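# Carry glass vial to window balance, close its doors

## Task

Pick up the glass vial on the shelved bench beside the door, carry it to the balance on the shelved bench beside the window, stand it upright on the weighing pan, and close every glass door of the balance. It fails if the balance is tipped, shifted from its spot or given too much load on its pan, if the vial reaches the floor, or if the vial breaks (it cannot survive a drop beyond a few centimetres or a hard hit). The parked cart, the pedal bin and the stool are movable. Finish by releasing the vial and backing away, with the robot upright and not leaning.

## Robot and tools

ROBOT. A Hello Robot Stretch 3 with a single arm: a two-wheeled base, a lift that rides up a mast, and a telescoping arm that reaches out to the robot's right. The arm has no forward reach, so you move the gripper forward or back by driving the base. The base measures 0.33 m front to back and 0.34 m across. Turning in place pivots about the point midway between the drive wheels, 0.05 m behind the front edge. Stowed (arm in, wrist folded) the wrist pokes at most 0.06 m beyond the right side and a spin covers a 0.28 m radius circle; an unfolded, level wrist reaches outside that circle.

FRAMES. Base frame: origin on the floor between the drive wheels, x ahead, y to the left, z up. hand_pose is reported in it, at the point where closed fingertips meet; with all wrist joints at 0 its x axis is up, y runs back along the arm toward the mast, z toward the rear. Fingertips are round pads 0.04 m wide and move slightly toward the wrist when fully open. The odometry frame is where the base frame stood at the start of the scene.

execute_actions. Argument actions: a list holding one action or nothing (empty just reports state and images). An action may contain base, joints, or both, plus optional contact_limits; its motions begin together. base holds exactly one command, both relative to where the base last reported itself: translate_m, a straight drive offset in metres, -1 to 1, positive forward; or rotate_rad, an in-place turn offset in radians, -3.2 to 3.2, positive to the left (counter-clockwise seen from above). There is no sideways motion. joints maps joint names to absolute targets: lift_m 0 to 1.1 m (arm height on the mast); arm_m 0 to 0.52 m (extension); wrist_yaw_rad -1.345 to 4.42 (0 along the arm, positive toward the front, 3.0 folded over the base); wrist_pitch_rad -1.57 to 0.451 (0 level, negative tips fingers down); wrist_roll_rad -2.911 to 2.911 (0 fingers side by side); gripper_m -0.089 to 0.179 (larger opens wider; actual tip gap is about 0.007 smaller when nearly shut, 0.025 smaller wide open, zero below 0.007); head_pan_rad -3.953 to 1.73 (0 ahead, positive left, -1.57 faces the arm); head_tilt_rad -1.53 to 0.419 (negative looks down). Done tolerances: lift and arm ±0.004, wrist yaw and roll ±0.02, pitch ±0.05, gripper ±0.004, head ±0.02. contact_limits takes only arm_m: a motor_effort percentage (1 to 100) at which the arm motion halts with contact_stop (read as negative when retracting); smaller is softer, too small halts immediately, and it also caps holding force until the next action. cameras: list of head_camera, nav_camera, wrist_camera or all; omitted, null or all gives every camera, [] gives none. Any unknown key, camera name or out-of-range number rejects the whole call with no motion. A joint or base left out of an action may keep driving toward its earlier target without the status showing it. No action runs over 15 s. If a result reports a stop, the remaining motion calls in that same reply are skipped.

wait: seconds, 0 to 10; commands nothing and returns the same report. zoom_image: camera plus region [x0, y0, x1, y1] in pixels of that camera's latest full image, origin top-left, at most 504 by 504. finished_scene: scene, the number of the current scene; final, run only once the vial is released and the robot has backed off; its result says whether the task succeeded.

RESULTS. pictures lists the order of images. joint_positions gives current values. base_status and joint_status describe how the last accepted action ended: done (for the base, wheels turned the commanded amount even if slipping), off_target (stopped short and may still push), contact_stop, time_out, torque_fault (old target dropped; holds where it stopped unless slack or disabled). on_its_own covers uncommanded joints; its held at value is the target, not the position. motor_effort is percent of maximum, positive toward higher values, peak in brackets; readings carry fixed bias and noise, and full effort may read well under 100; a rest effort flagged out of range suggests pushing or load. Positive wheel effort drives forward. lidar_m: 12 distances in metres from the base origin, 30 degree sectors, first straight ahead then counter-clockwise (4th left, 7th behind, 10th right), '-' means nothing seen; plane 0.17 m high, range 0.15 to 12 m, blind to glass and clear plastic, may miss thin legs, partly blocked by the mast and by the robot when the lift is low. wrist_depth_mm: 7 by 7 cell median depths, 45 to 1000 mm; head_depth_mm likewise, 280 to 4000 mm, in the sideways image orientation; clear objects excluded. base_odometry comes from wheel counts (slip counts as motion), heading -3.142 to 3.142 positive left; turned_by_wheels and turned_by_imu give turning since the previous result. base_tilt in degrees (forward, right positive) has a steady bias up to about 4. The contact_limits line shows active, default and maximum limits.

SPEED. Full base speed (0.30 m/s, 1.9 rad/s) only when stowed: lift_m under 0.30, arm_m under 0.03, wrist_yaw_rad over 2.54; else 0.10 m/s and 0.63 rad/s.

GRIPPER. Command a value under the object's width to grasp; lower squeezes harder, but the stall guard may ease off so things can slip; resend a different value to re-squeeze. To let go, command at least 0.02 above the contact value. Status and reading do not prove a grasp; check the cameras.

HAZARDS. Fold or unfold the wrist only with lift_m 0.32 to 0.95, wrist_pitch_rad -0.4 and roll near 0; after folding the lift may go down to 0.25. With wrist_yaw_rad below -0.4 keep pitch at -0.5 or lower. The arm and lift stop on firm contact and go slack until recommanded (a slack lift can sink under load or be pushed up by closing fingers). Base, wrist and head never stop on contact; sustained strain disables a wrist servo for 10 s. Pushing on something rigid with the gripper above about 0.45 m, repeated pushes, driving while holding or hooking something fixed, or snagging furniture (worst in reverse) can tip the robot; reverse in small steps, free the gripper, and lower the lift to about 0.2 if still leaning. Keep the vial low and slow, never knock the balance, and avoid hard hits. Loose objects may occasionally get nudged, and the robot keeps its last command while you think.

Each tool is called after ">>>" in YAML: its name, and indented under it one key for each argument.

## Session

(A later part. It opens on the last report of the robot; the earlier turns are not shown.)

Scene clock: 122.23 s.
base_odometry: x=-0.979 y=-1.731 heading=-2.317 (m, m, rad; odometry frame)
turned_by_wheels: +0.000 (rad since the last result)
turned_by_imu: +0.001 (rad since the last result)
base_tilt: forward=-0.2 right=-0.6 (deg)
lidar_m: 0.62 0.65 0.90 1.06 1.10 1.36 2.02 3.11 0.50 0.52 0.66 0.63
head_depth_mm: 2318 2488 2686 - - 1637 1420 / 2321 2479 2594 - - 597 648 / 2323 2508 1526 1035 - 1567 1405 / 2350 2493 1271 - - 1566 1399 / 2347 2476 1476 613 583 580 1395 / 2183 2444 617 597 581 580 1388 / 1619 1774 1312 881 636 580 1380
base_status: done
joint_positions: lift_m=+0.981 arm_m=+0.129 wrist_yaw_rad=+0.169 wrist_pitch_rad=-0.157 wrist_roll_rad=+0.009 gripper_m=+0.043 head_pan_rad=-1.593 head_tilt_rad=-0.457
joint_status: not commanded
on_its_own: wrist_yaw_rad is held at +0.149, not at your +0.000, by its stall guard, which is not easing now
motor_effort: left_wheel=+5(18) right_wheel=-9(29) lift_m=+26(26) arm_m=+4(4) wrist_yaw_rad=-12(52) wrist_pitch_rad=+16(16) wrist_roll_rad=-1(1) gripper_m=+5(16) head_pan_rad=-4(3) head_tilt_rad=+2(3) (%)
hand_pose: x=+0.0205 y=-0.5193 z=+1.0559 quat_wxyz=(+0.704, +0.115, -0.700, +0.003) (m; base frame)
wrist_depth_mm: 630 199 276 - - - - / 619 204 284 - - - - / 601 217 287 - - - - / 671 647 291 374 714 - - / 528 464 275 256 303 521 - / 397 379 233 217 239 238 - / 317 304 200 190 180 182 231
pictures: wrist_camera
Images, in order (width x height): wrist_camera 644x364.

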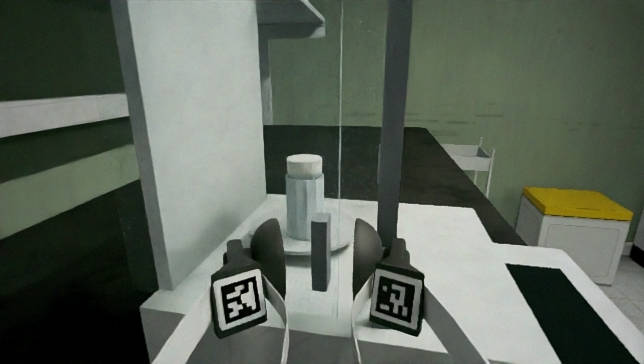

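>>> execute_actions:
  actions:
    - {"joints":{"arm_m":0.09,"wrist_yaw_rad":0.17}}
  cameras: []

>>> execute_actions:
  actions:
    - {"joints":{"gripper_m":0.11,"wrist_yaw_rad":0},"base":{"translate_m":0.015}}
  cameras: ["wrist_camera","head_camera"]

Scene clock: 125.13 s.
base_odometry: x=-0.979 y=-1.731 heading=-2.317 (m, m, rad; odometry frame)
turned_by_wheels: +0.000 (rad since the last result)
turned_by_imu: +0.000 (rad since the last result)
base_tilt: forward=-0.1 right=-0.5 (deg)
lidar_m: 0.62 0.64 0.90 1.05 1.10 1.35 2.01 3.13 0.50 0.52 0.67 0.63
head_depth_mm: 2320 2501 2683 2792 - - 1379 / 2332 2486 2606 - - - 659 / 2337 2507 1517 919 - - 1368 / 2327 2466 1268 1023 - - 1362 / 2333 2464 1477 635 576 581 1392 / 2182 2440 619 598 581 580 1384 / 1614 1767 1309 880 636 581 1376
base_status: not commanded
joint_positions: lift_m=+0.981 arm_m=+0.090 wrist_yaw_rad=+0.172 wrist_pitch_rad=-0.153 wrist_roll_rad=+0.009 gripper_m=+0.043 head_pan_rad=-1.593 head_tilt_rad=-0.457
joint_status: all done
motor_effort: left_wheel=+1(5) right_wheel=-1(8) lift_m=+27(27) arm_m=-2(1) wrist_yaw_rad=+0(13) wrist_pitch_rad=+13(16) wrist_roll_rad=-1(1) gripper_m=-1(6) head_pan_rad=-4(3) head_tilt_rad=+2(2) (%)
hand_pose: x=+0.0213 y=-0.4812 z=+1.0571 quat_wxyz=(+0.704, +0.115, -0.701, +0.006) (m; base frame)
wrist_depth_mm: 640 764 283 - - - - / 635 762 288 - - - - / 584 806 293 - - - - / 639 754 298 410 826 - - / 538 531 282 288 302 368 - / 394 404 243 231 - 255 - / 323 320 249 232 219 206 239
pictures: none
No camera images: the call's "cameras" was empty. Leave "cameras" out to get every camera's image.

Scene clock: 126.30 s.
base_odometry: x=-0.989 y=-1.742 heading=-2.317 (m, m, rad; odometry frame)
turned_by_wheels: +0.000 (rad since the last result)
turned_by_imu: +0.000 (rad since the last result)
base_tilt: forward=-0.1 right=-0.6 (deg)
lidar_m: 0.60 0.63 0.88 1.05 1.10 1.37 2.02 3.14 0.50 1.70 0.66 0.62
head_depth_mm: 2319 2499 2676 2837 - - 1344 / 2321 2501 2612 - - - 672 / 2321 2500 1524 1033 - - 1370 / 2318 2460 1377 1019 - - 1365 / 2327 2462 1472 633 578 580 1395 / 2135 2378 601 600 589 580 1388 / 1587 1767 1429 879 637 580 1381
base_status: done
joint_positions: lift_m=+0.981 arm_m=+0.090 wrist_yaw_rad=+0.003 wrist_pitch_rad=-0.153 wrist_roll_rad=+0.009 gripper_m=+0.110 head_pan_rad=-1.593 head_tilt_rad=-0.457
joint_status: all done
motor_effort: left_wheel=+1(6) right_wheel=-1(1) lift_m=+26(27) arm_m=-2(1) wrist_yaw_rad=-1(2) wrist_pitch_rad=+13(14) wrist_roll_rad=-1(1) gripper_m=+0(80) head_pan_rad=-4(3) head_tilt_rad=+2(2) (%)
hand_pose: x=-0.0208 y=-0.4848 z=+1.0571 quat_wxyz=(+0.702, +0.055, -0.708, -0.054) (m; base frame)
wrist_depth_mm: 711 244 - - - - - / 743 243 - - - - - / 720 245 - - - - - / 729 245 332 799 - - - / 530 262 285 297 307 - - / 399 245 231 230 231 - - / 323 234 227 227 222 227 -
pictures: head_camera (sideways: a quarter turn clockwise sets it upright), wrist_camera
Images, in order (width x height): head_camera 896x504, wrist_camera 644x364.

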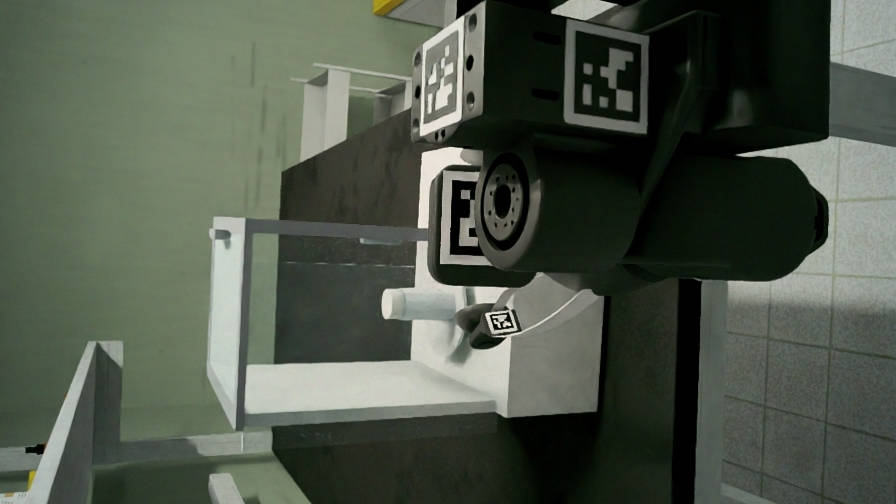

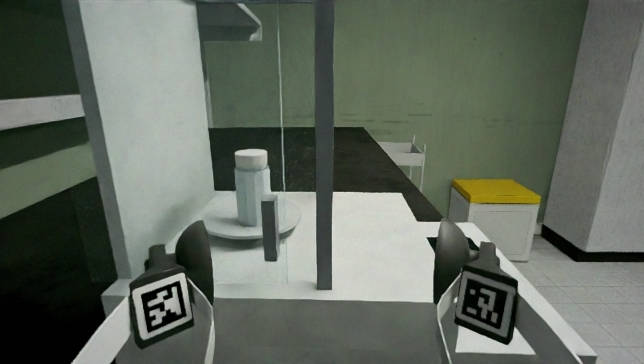

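>>> execute_actions:
  actions:
    - {"joints":{"arm_m":0.134},"contact_limits":{"arm_m":8}}
  cameras: []

>>> execute_actions:
  actions:
    - {"base":{"translate_m":-0.035}}
  cameras: ["wrist_camera","head_camera"]

Scene clock: 130.13 s.
base_odometry: x=-0.989 y=-1.742 heading=-2.317 (m, m, rad; odometry frame)
turned_by_wheels: +0.000 (rad since the last result)
turned_by_imu: +0.000 (rad since the last result)
base_tilt: forward=-0.1 right=-0.5 (deg)
lidar_m: 0.60 0.63 0.88 1.06 1.10 1.37 2.02 3.12 0.50 1.69 0.66 0.62
head_depth_mm: 2330 2493 2703 - - 608 1385 / 2321 2494 2593 - - 600 659 / 2333 2492 1524 - - 1573 1402 / 2318 2456 1369 - - 1565 1402 / 2344 2460 1472 620 580 581 1394 / 2127 2406 601 598 589 582 1384 / 1591 1773 1435 883 637 581 1380
base_status: not commanded
joint_positions: lift_m=+0.981 arm_m=+0.133 wrist_yaw_rad=+0.002 wrist_pitch_rad=-0.153 wrist_roll_rad=+0.009 gripper_m=+0.110 head_pan_rad=-1.593 head_tilt_rad=-0.457
joint_status: all done
motor_effort: left_wheel=+0(0) right_wheel=-2(3) lift_m=+27(26) arm_m=+5(6) wrist_yaw_rad=-1(2) wrist_pitch_rad=+14(14) wrist_roll_rad=-1(1) gripper_m=+0(1) head_pan_rad=-3(4) head_tilt_rad=+2(2) (%)
contact_limits: arm_m 8 (drawing in: default 17, maximum 29; extending or still: default 26, maximum 42)
hand_pose: x=-0.0209 y=-0.5280 z=+1.0570 quat_wxyz=(+0.702, +0.055, -0.708, -0.054) (m; base frame)
wrist_depth_mm: 175 239 - - - - - / 178 240 - - - - - / 181 241 - - - - - / 191 242 328 712 - - - / 473 240 241 275 303 - - / 379 214 209 219 229 330 - / 309 181 185 183 183 184 -
pictures: none
No camera images: the call's "cameras" was empty. Leave "cameras" out to get every camera's image.

Scene clock: 131.37 s.
base_odometry: x=-0.965 y=-1.716 heading=-2.317 (m, m, rad; odometry frame)
turned_by_wheels: +0.000 (rad since the last result)
turned_by_imu: +0.000 (rad since the last result)
base_tilt: forward=-0.1 right=-0.5 (deg)
lidar_m: 0.64 0.67 0.93 1.05 1.10 1.34 2.01 3.13 0.50 0.50 0.68 0.66
head_depth_mm: 2306 2488 2677 - - 1633 1423 / 2335 2492 2597 - - 597 670 / 2304 2493 1678 - - 1093 1336 / 2330 2470 1264 - - 1561 1398 / 2336 2457 1475 613 578 580 1394 / 2254 2431 1228 629 580 580 1388 / 1631 1773 566 792 598 580 1381
base_status: done
joint_positions: lift_m=+0.981 arm_m=+0.134 wrist_yaw_rad=+0.018 wrist_pitch_rad=-0.153 wrist_roll_rad=+0.009 gripper_m=+0.110 head_pan_rad=-1.593 head_tilt_rad=-0.457
joint_status: not commanded
motor_effort: left_wheel=+4(4) right_wheel=-7(10) lift_m=+26(27) arm_m=+4(5) wrist_yaw_rad=-11(11) wrist_pitch_rad=+14(14) wrist_roll_rad=-1(1) gripper_m=-3(4) head_pan_rad=-3(4) head_tilt_rad=+2(3) (%)
hand_pose: x=-0.0170 y=-0.5281 z=+1.0570 quat_wxyz=(+0.703, +0.060, -0.707, -0.048) (m; base frame)
wrist_depth_mm: 207 288 - - - - - / 207 287 - - - - - / 207 288 - - - - - / 209 290 238 715 - - - / 209 272 237 306 366 - - / 210 245 209 230 242 - - / 192 179 185 185 193 223 -
pictures: head_camera (sideways: a quarter turn clockwise sets it upright), wrist_camera
Images, in order (width x height): head_camera 896x504, wrist_camera 644x364.

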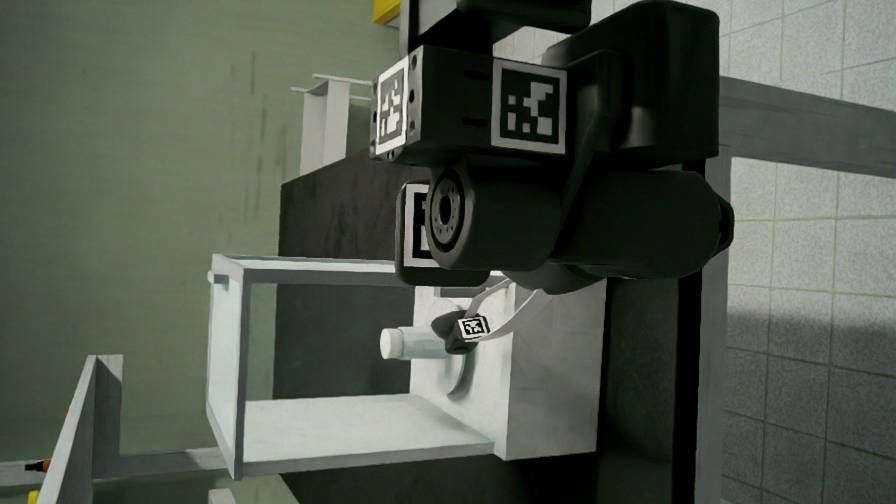

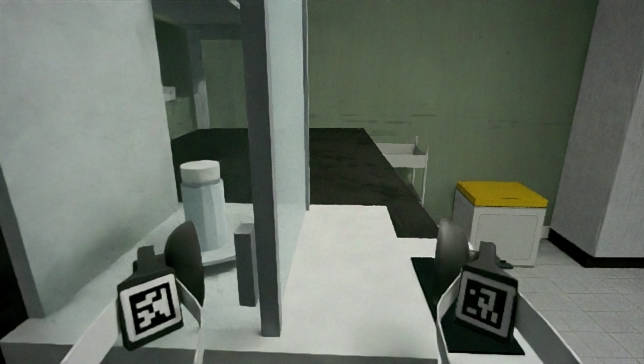

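>>> execute_actions:
  actions:
    - {"joints":{"arm_m":0.126}}
  cameras: []

>>> execute_actions:
  actions:
    - {"base":{"translate_m":-0.017}}
  cameras: ["wrist_camera"]

Scene clock: 133.13 s.
base_odometry: x=-0.965 y=-1.716 heading=-2.317 (m, m, rad; odometry frame)
turned_by_wheels: +0.000 (rad since the last result)
turned_by_imu: +0.000 (rad since the last result)
base_tilt: forward=-0.1 right=-0.6 (deg)
lidar_m: 0.64 0.67 0.93 1.06 1.10 1.34 2.02 3.11 0.50 0.49 0.68 0.66
head_depth_mm: 2312 2492 2672 - - 1610 1411 / 2316 2509 2651 - - 602 671 / 2329 2509 1675 - - 1563 1340 / 2345 2476 1260 - - 1560 1396 / 2334 2459 1475 612 577 579 1393 / 2260 2424 1229 628 580 581 1382 / 1643 1769 563 793 591 578 1380
base_status: not commanded
joint_positions: lift_m=+0.981 arm_m=+0.126 wrist_yaw_rad=+0.002 wrist_pitch_rad=-0.153 wrist_roll_rad=+0.009 gripper_m=+0.110 head_pan_rad=-1.593 head_tilt_rad=-0.457
joint_status: all done
motor_effort: left_wheel=+1(4) right_wheel=-3(5) lift_m=+27(27) arm_m=-2(3) wrist_yaw_rad=-2(11) wrist_pitch_rad=+14(14) wrist_roll_rad=-1(1) gripper_m=-1(4) head_pan_rad=-3(3) head_tilt_rad=+2(2) (%)
hand_pose: x=-0.0209 y=-0.5208 z=+1.0571 quat_wxyz=(+0.702, +0.055, -0.708, -0.054) (m; base frame)
wrist_depth_mm: 212 302 - - - - - / 214 302 - - - - - / 217 301 - - - - - / 216 279 257 804 - - - / 216 277 180 307 529 - - / 219 236 185 229 255 - - / 190 186 184 184 191 227 -
pictures: none
No camera images: the call's "cameras" was empty. Leave "cameras" out to get every camera's image.

Scene clock: 134.10 s.
base_odometry: x=-0.954 y=-1.703 heading=-2.317 (m, m, rad; odometry frame)
turned_by_wheels: +0.000 (rad since the last result)
turned_by_imu: +0.000 (rad since the last result)
base_tilt: forward=+0.1 right=-0.4 (deg)
lidar_m: 0.65 0.68 0.95 1.06 1.11 1.32 2.02 3.12 0.50 0.49 0.69 0.68
head_depth_mm: 2311 2478 2684 - - 1610 1413 / 2331 2502 2629 - - 607 1343 / 2321 2497 1867 - - 606 670 / 2342 2488 1372 - - 1556 1398 / 2337 2452 1350 606 578 579 1392 / 2254 2458 1331 629 578 580 1388 / 1692 1755 570 596 589 579 1374
base_status: done
joint_positions: lift_m=+0.981 arm_m=+0.126 wrist_yaw_rad=+0.007 wrist_pitch_rad=-0.153 wrist_roll_rad=+0.009 gripper_m=+0.110 head_pan_rad=-1.593 head_tilt_rad=-0.457
joint_status: not commanded
motor_effort: left_wheel=+3(5) right_wheel=-5(6) lift_m=+26(27) arm_m=-1(1) wrist_yaw_rad=-5(5) wrist_pitch_rad=+13(13) wrist_roll_rad=-1(1) gripper_m=-2(2) head_pan_rad=-4(4) head_tilt_rad=+2(3) (%)
hand_pose: x=-0.0196 y=-0.5208 z=+1.0571 quat_wxyz=(+0.702, +0.056, -0.708, -0.052) (m; base frame)
wrist_depth_mm: 233 - - - - - - / 233 322 - - - - - / 233 327 - - - - - / 234 292 380 756 - - - / 235 276 269 308 526 - - / 219 244 186 231 277 - - / 190 186 185 184 227 226 -
pictures: wrist_camera
Images, in order (width x height): wrist_camera 644x364.

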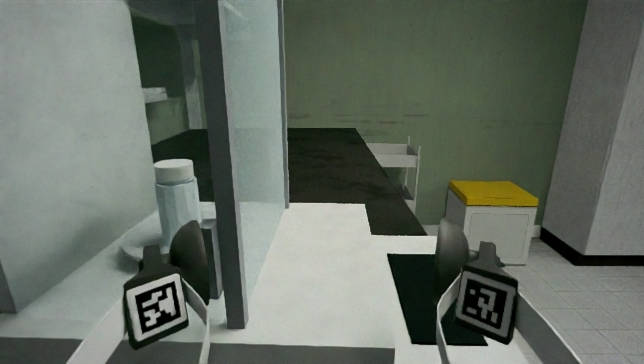

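>>> execute_actions:
  actions:
    - {"base":{"translate_m":-0.006}}
  cameras: ["wrist_camera"]

>>> execute_actions:
  actions:
    - {"base":{"translate_m":0.015}}
  cameras: []

>>> execute_actions:
  actions:
    - {"base":{"translate_m":0.04},"joints":{"arm_m":0}}

Scene clock: 136.23 s.
base_odometry: x=-0.950 y=-1.699 heading=-2.317 (m, m, rad; odometry frame)
turned_by_wheels: +0.000 (rad since the last result)
turned_by_imu: +0.001 (rad since the last result)
base_tilt: forward=+0.1 right=-0.5 (deg)
lidar_m: 0.66 0.69 0.96 1.06 1.10 1.31 2.02 3.11 0.50 0.49 0.70 0.68
head_depth_mm: 2332 2495 2681 - - 1602 1418 / 2321 2476 2627 - - 1091 1338 / 2321 2509 1868 - - 606 670 / 2330 2499 1370 - - 1556 1400 / 2339 2445 1355 627 577 579 1392 / 2282 2449 1332 624 578 580 1388 / 1697 1761 560 602 587 580 1382
base_status: done
joint_positions: lift_m=+0.981 arm_m=+0.126 wrist_yaw_rad=+0.016 wrist_pitch_rad=-0.152 wrist_roll_rad=+0.009 gripper_m=+0.110 head_pan_rad=-1.593 head_tilt_rad=-0.457
joint_status: not commanded
motor_effort: left_wheel=+4(7) right_wheel=-7(8) lift_m=+26(26) arm_m=-1(1) wrist_yaw_rad=-11(11) wrist_pitch_rad=+13(13) wrist_roll_rad=-1(1) gripper_m=-3(4) head_pan_rad=-3(4) head_tilt_rad=+2(3) (%)
hand_pose: x=-0.0174 y=-0.5208 z=+1.0571 quat_wxyz=(+0.703, +0.060, -0.707, -0.049) (m; base frame)
wrist_depth_mm: 235 - - - - - - / 234 328 - - - - - / 234 328 - - - - - / 238 291 383 786 - - - / 239 278 272 308 539 - - / 222 243 214 231 289 - - / 193 187 186 184 228 227 -
pictures: wrist_camera
Images, in order (width x height): wrist_camera 644x364.

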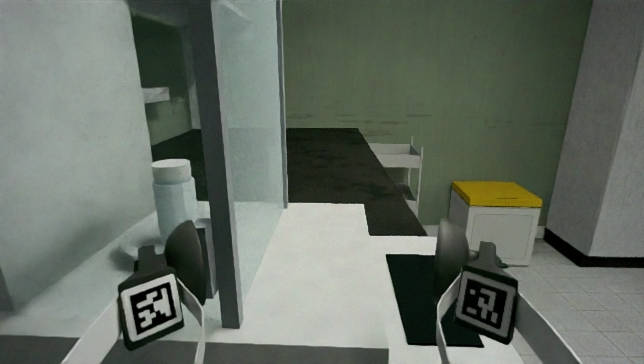

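Scene clock: 137.17 s.
base_odometry: x=-0.960 y=-1.710 heading=-2.317 (m, m, rad; odometry frame)
turned_by_wheels: +0.000 (rad since the last result)
turned_by_imu: +0.000 (rad since the last result)
base_tilt: forward=+0.0 right=-0.5 (deg)
lidar_m: 0.64 0.67 0.94 1.05 1.10 1.33 2.02 3.12 0.50 0.49 0.69 0.66
head_depth_mm: 2321 2485 2681 - - 1614 1415 / 2340 2490 2616 - - 607 683 / 2319 2505 1670 - - 641 1303 / 2332 2487 1268 - - 1560 1401 / 2330 2452 1469 603 577 580 1396 / 2267 2467 1229 630 579 579 1380 / 1662 1783 577 606 591 580 1377
base_status: done
joint_positions: lift_m=+0.981 arm_m=+0.126 wrist_yaw_rad=+0.003 wrist_pitch_rad=-0.152 wrist_roll_rad=+0.009 gripper_m=+0.110 head_pan_rad=-1.593 head_tilt_rad=-0.457
joint_status: not commanded
motor_effort: left_wheel=+0(8) right_wheel=-2(3) lift_m=+27(27) arm_m=-1(1) wrist_yaw_rad=-1(10) wrist_pitch_rad=+14(13) wrist_roll_rad=-1(1) gripper_m=+0(3) head_pan_rad=-4(4) head_tilt_rad=+2(2) (%)
hand_pose: x=-0.0208 y=-0.5208 z=+1.0571 quat_wxyz=(+0.702, +0.055, -0.708, -0.053) (m; base frame)
wrist_depth_mm: 225 314 - - - - - / 223 317 - - - - - / 226 316 - - - - - / 224 294 255 804 - - - / 224 277 183 307 531 - - / 216 236 184 231 273 - - / 189 186 185 184 218 227 -
pictures: none
No camera images: the call's "cameras" was empty. Leave "cameras" out to get every camera's image.

Scene clock: 139.33 s.
base_odometry: x=-0.987 y=-1.740 heading=-2.317 (m, m, rad; odometry frame)
turned_by_wheels: +0.000 (rad since the last result)
turned_by_imu: +0.000 (rad since the last result)
base_tilt: forward=+0.0 right=-0.7 (deg)
lidar_m: 0.60 0.63 0.88 1.06 1.10 1.37 2.02 3.12 0.50 1.70 0.66 0.62
head_depth_mm: 2325 2498 2677 2815 2328 - - / 2314 2498 2621 927 591 - - / 2332 2493 1521 681 - - - / 2343 2456 1369 638 - - - / 2337 2453 1469 621 577 580 1395 / 2140 2424 574 599 589 581 1383 / 1586 1765 1428 880 636 581 1378
base_status: done
joint_positions: lift_m=+0.981 arm_m=+0.000 wrist_yaw_rad=+0.001 wrist_pitch_rad=-0.152 wrist_roll_rad=+0.009 gripper_m=+0.110 head_pan_rad=-1.593 head_tilt_rad=-0.457
joint_status: all done
motor_effort: left_wheel=+0(6) right_wheel=-2(1) lift_m=+27(27) arm_m=-1(1) wrist_yaw_rad=-1(2) wrist_pitch_rad=+13(13) wrist_roll_rad=-1(1) gripper_m=-1(1) head_pan_rad=-4(4) head_tilt_rad=+3(2) (%)
hand_pose: x=-0.0211 y=-0.3949 z=+1.0573 quat_wxyz=(+0.702, +0.054, -0.708, -0.054) (m; base frame)
wrist_depth_mm: 786 323 437 - - - - / 748 910 - - - - - / 754 956 428 - - - - / 724 722 382 417 - - - / 534 547 314 306 329 - - / 398 406 318 312 315 - - / 320 313 322 320 323 307 -
pictures: head_camera (sideways: a quarter turn clockwise sets it upright), nav_camera (sideways: a quarter turn counterclockwise sets it upright), wrist_camera
Images, in order (width x height): head_camera 896x504, nav_camera 672x504, wrist_camera 644x364.

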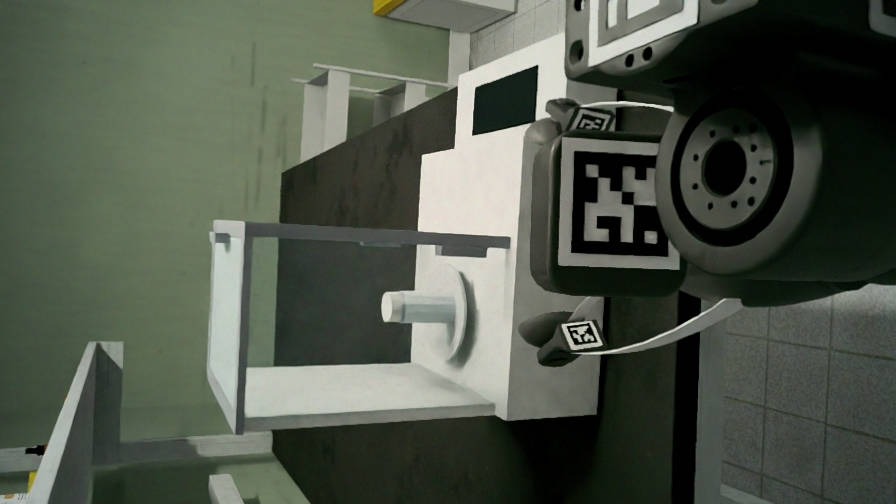

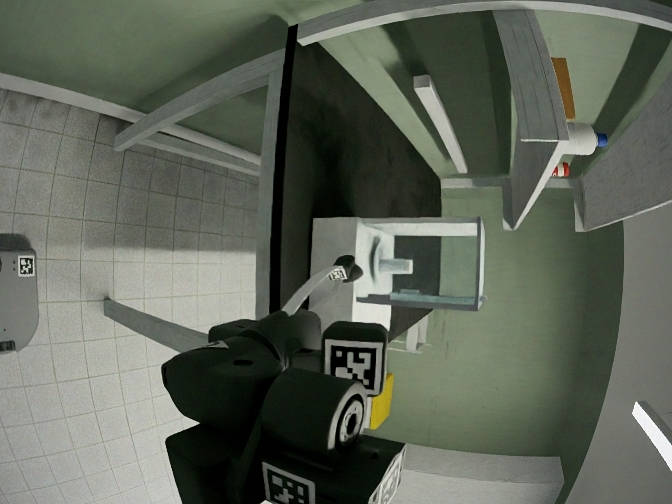

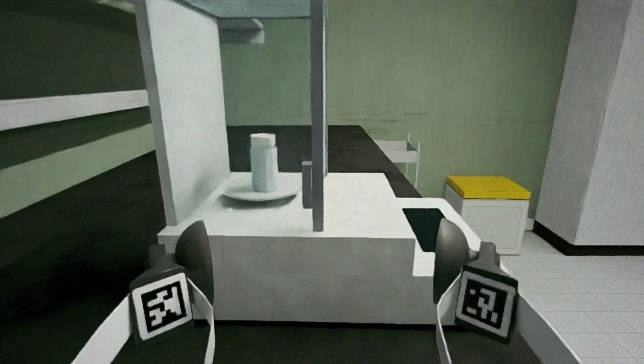

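>>> finished_scene:
  scene: 2

The scene is finished: the task was done.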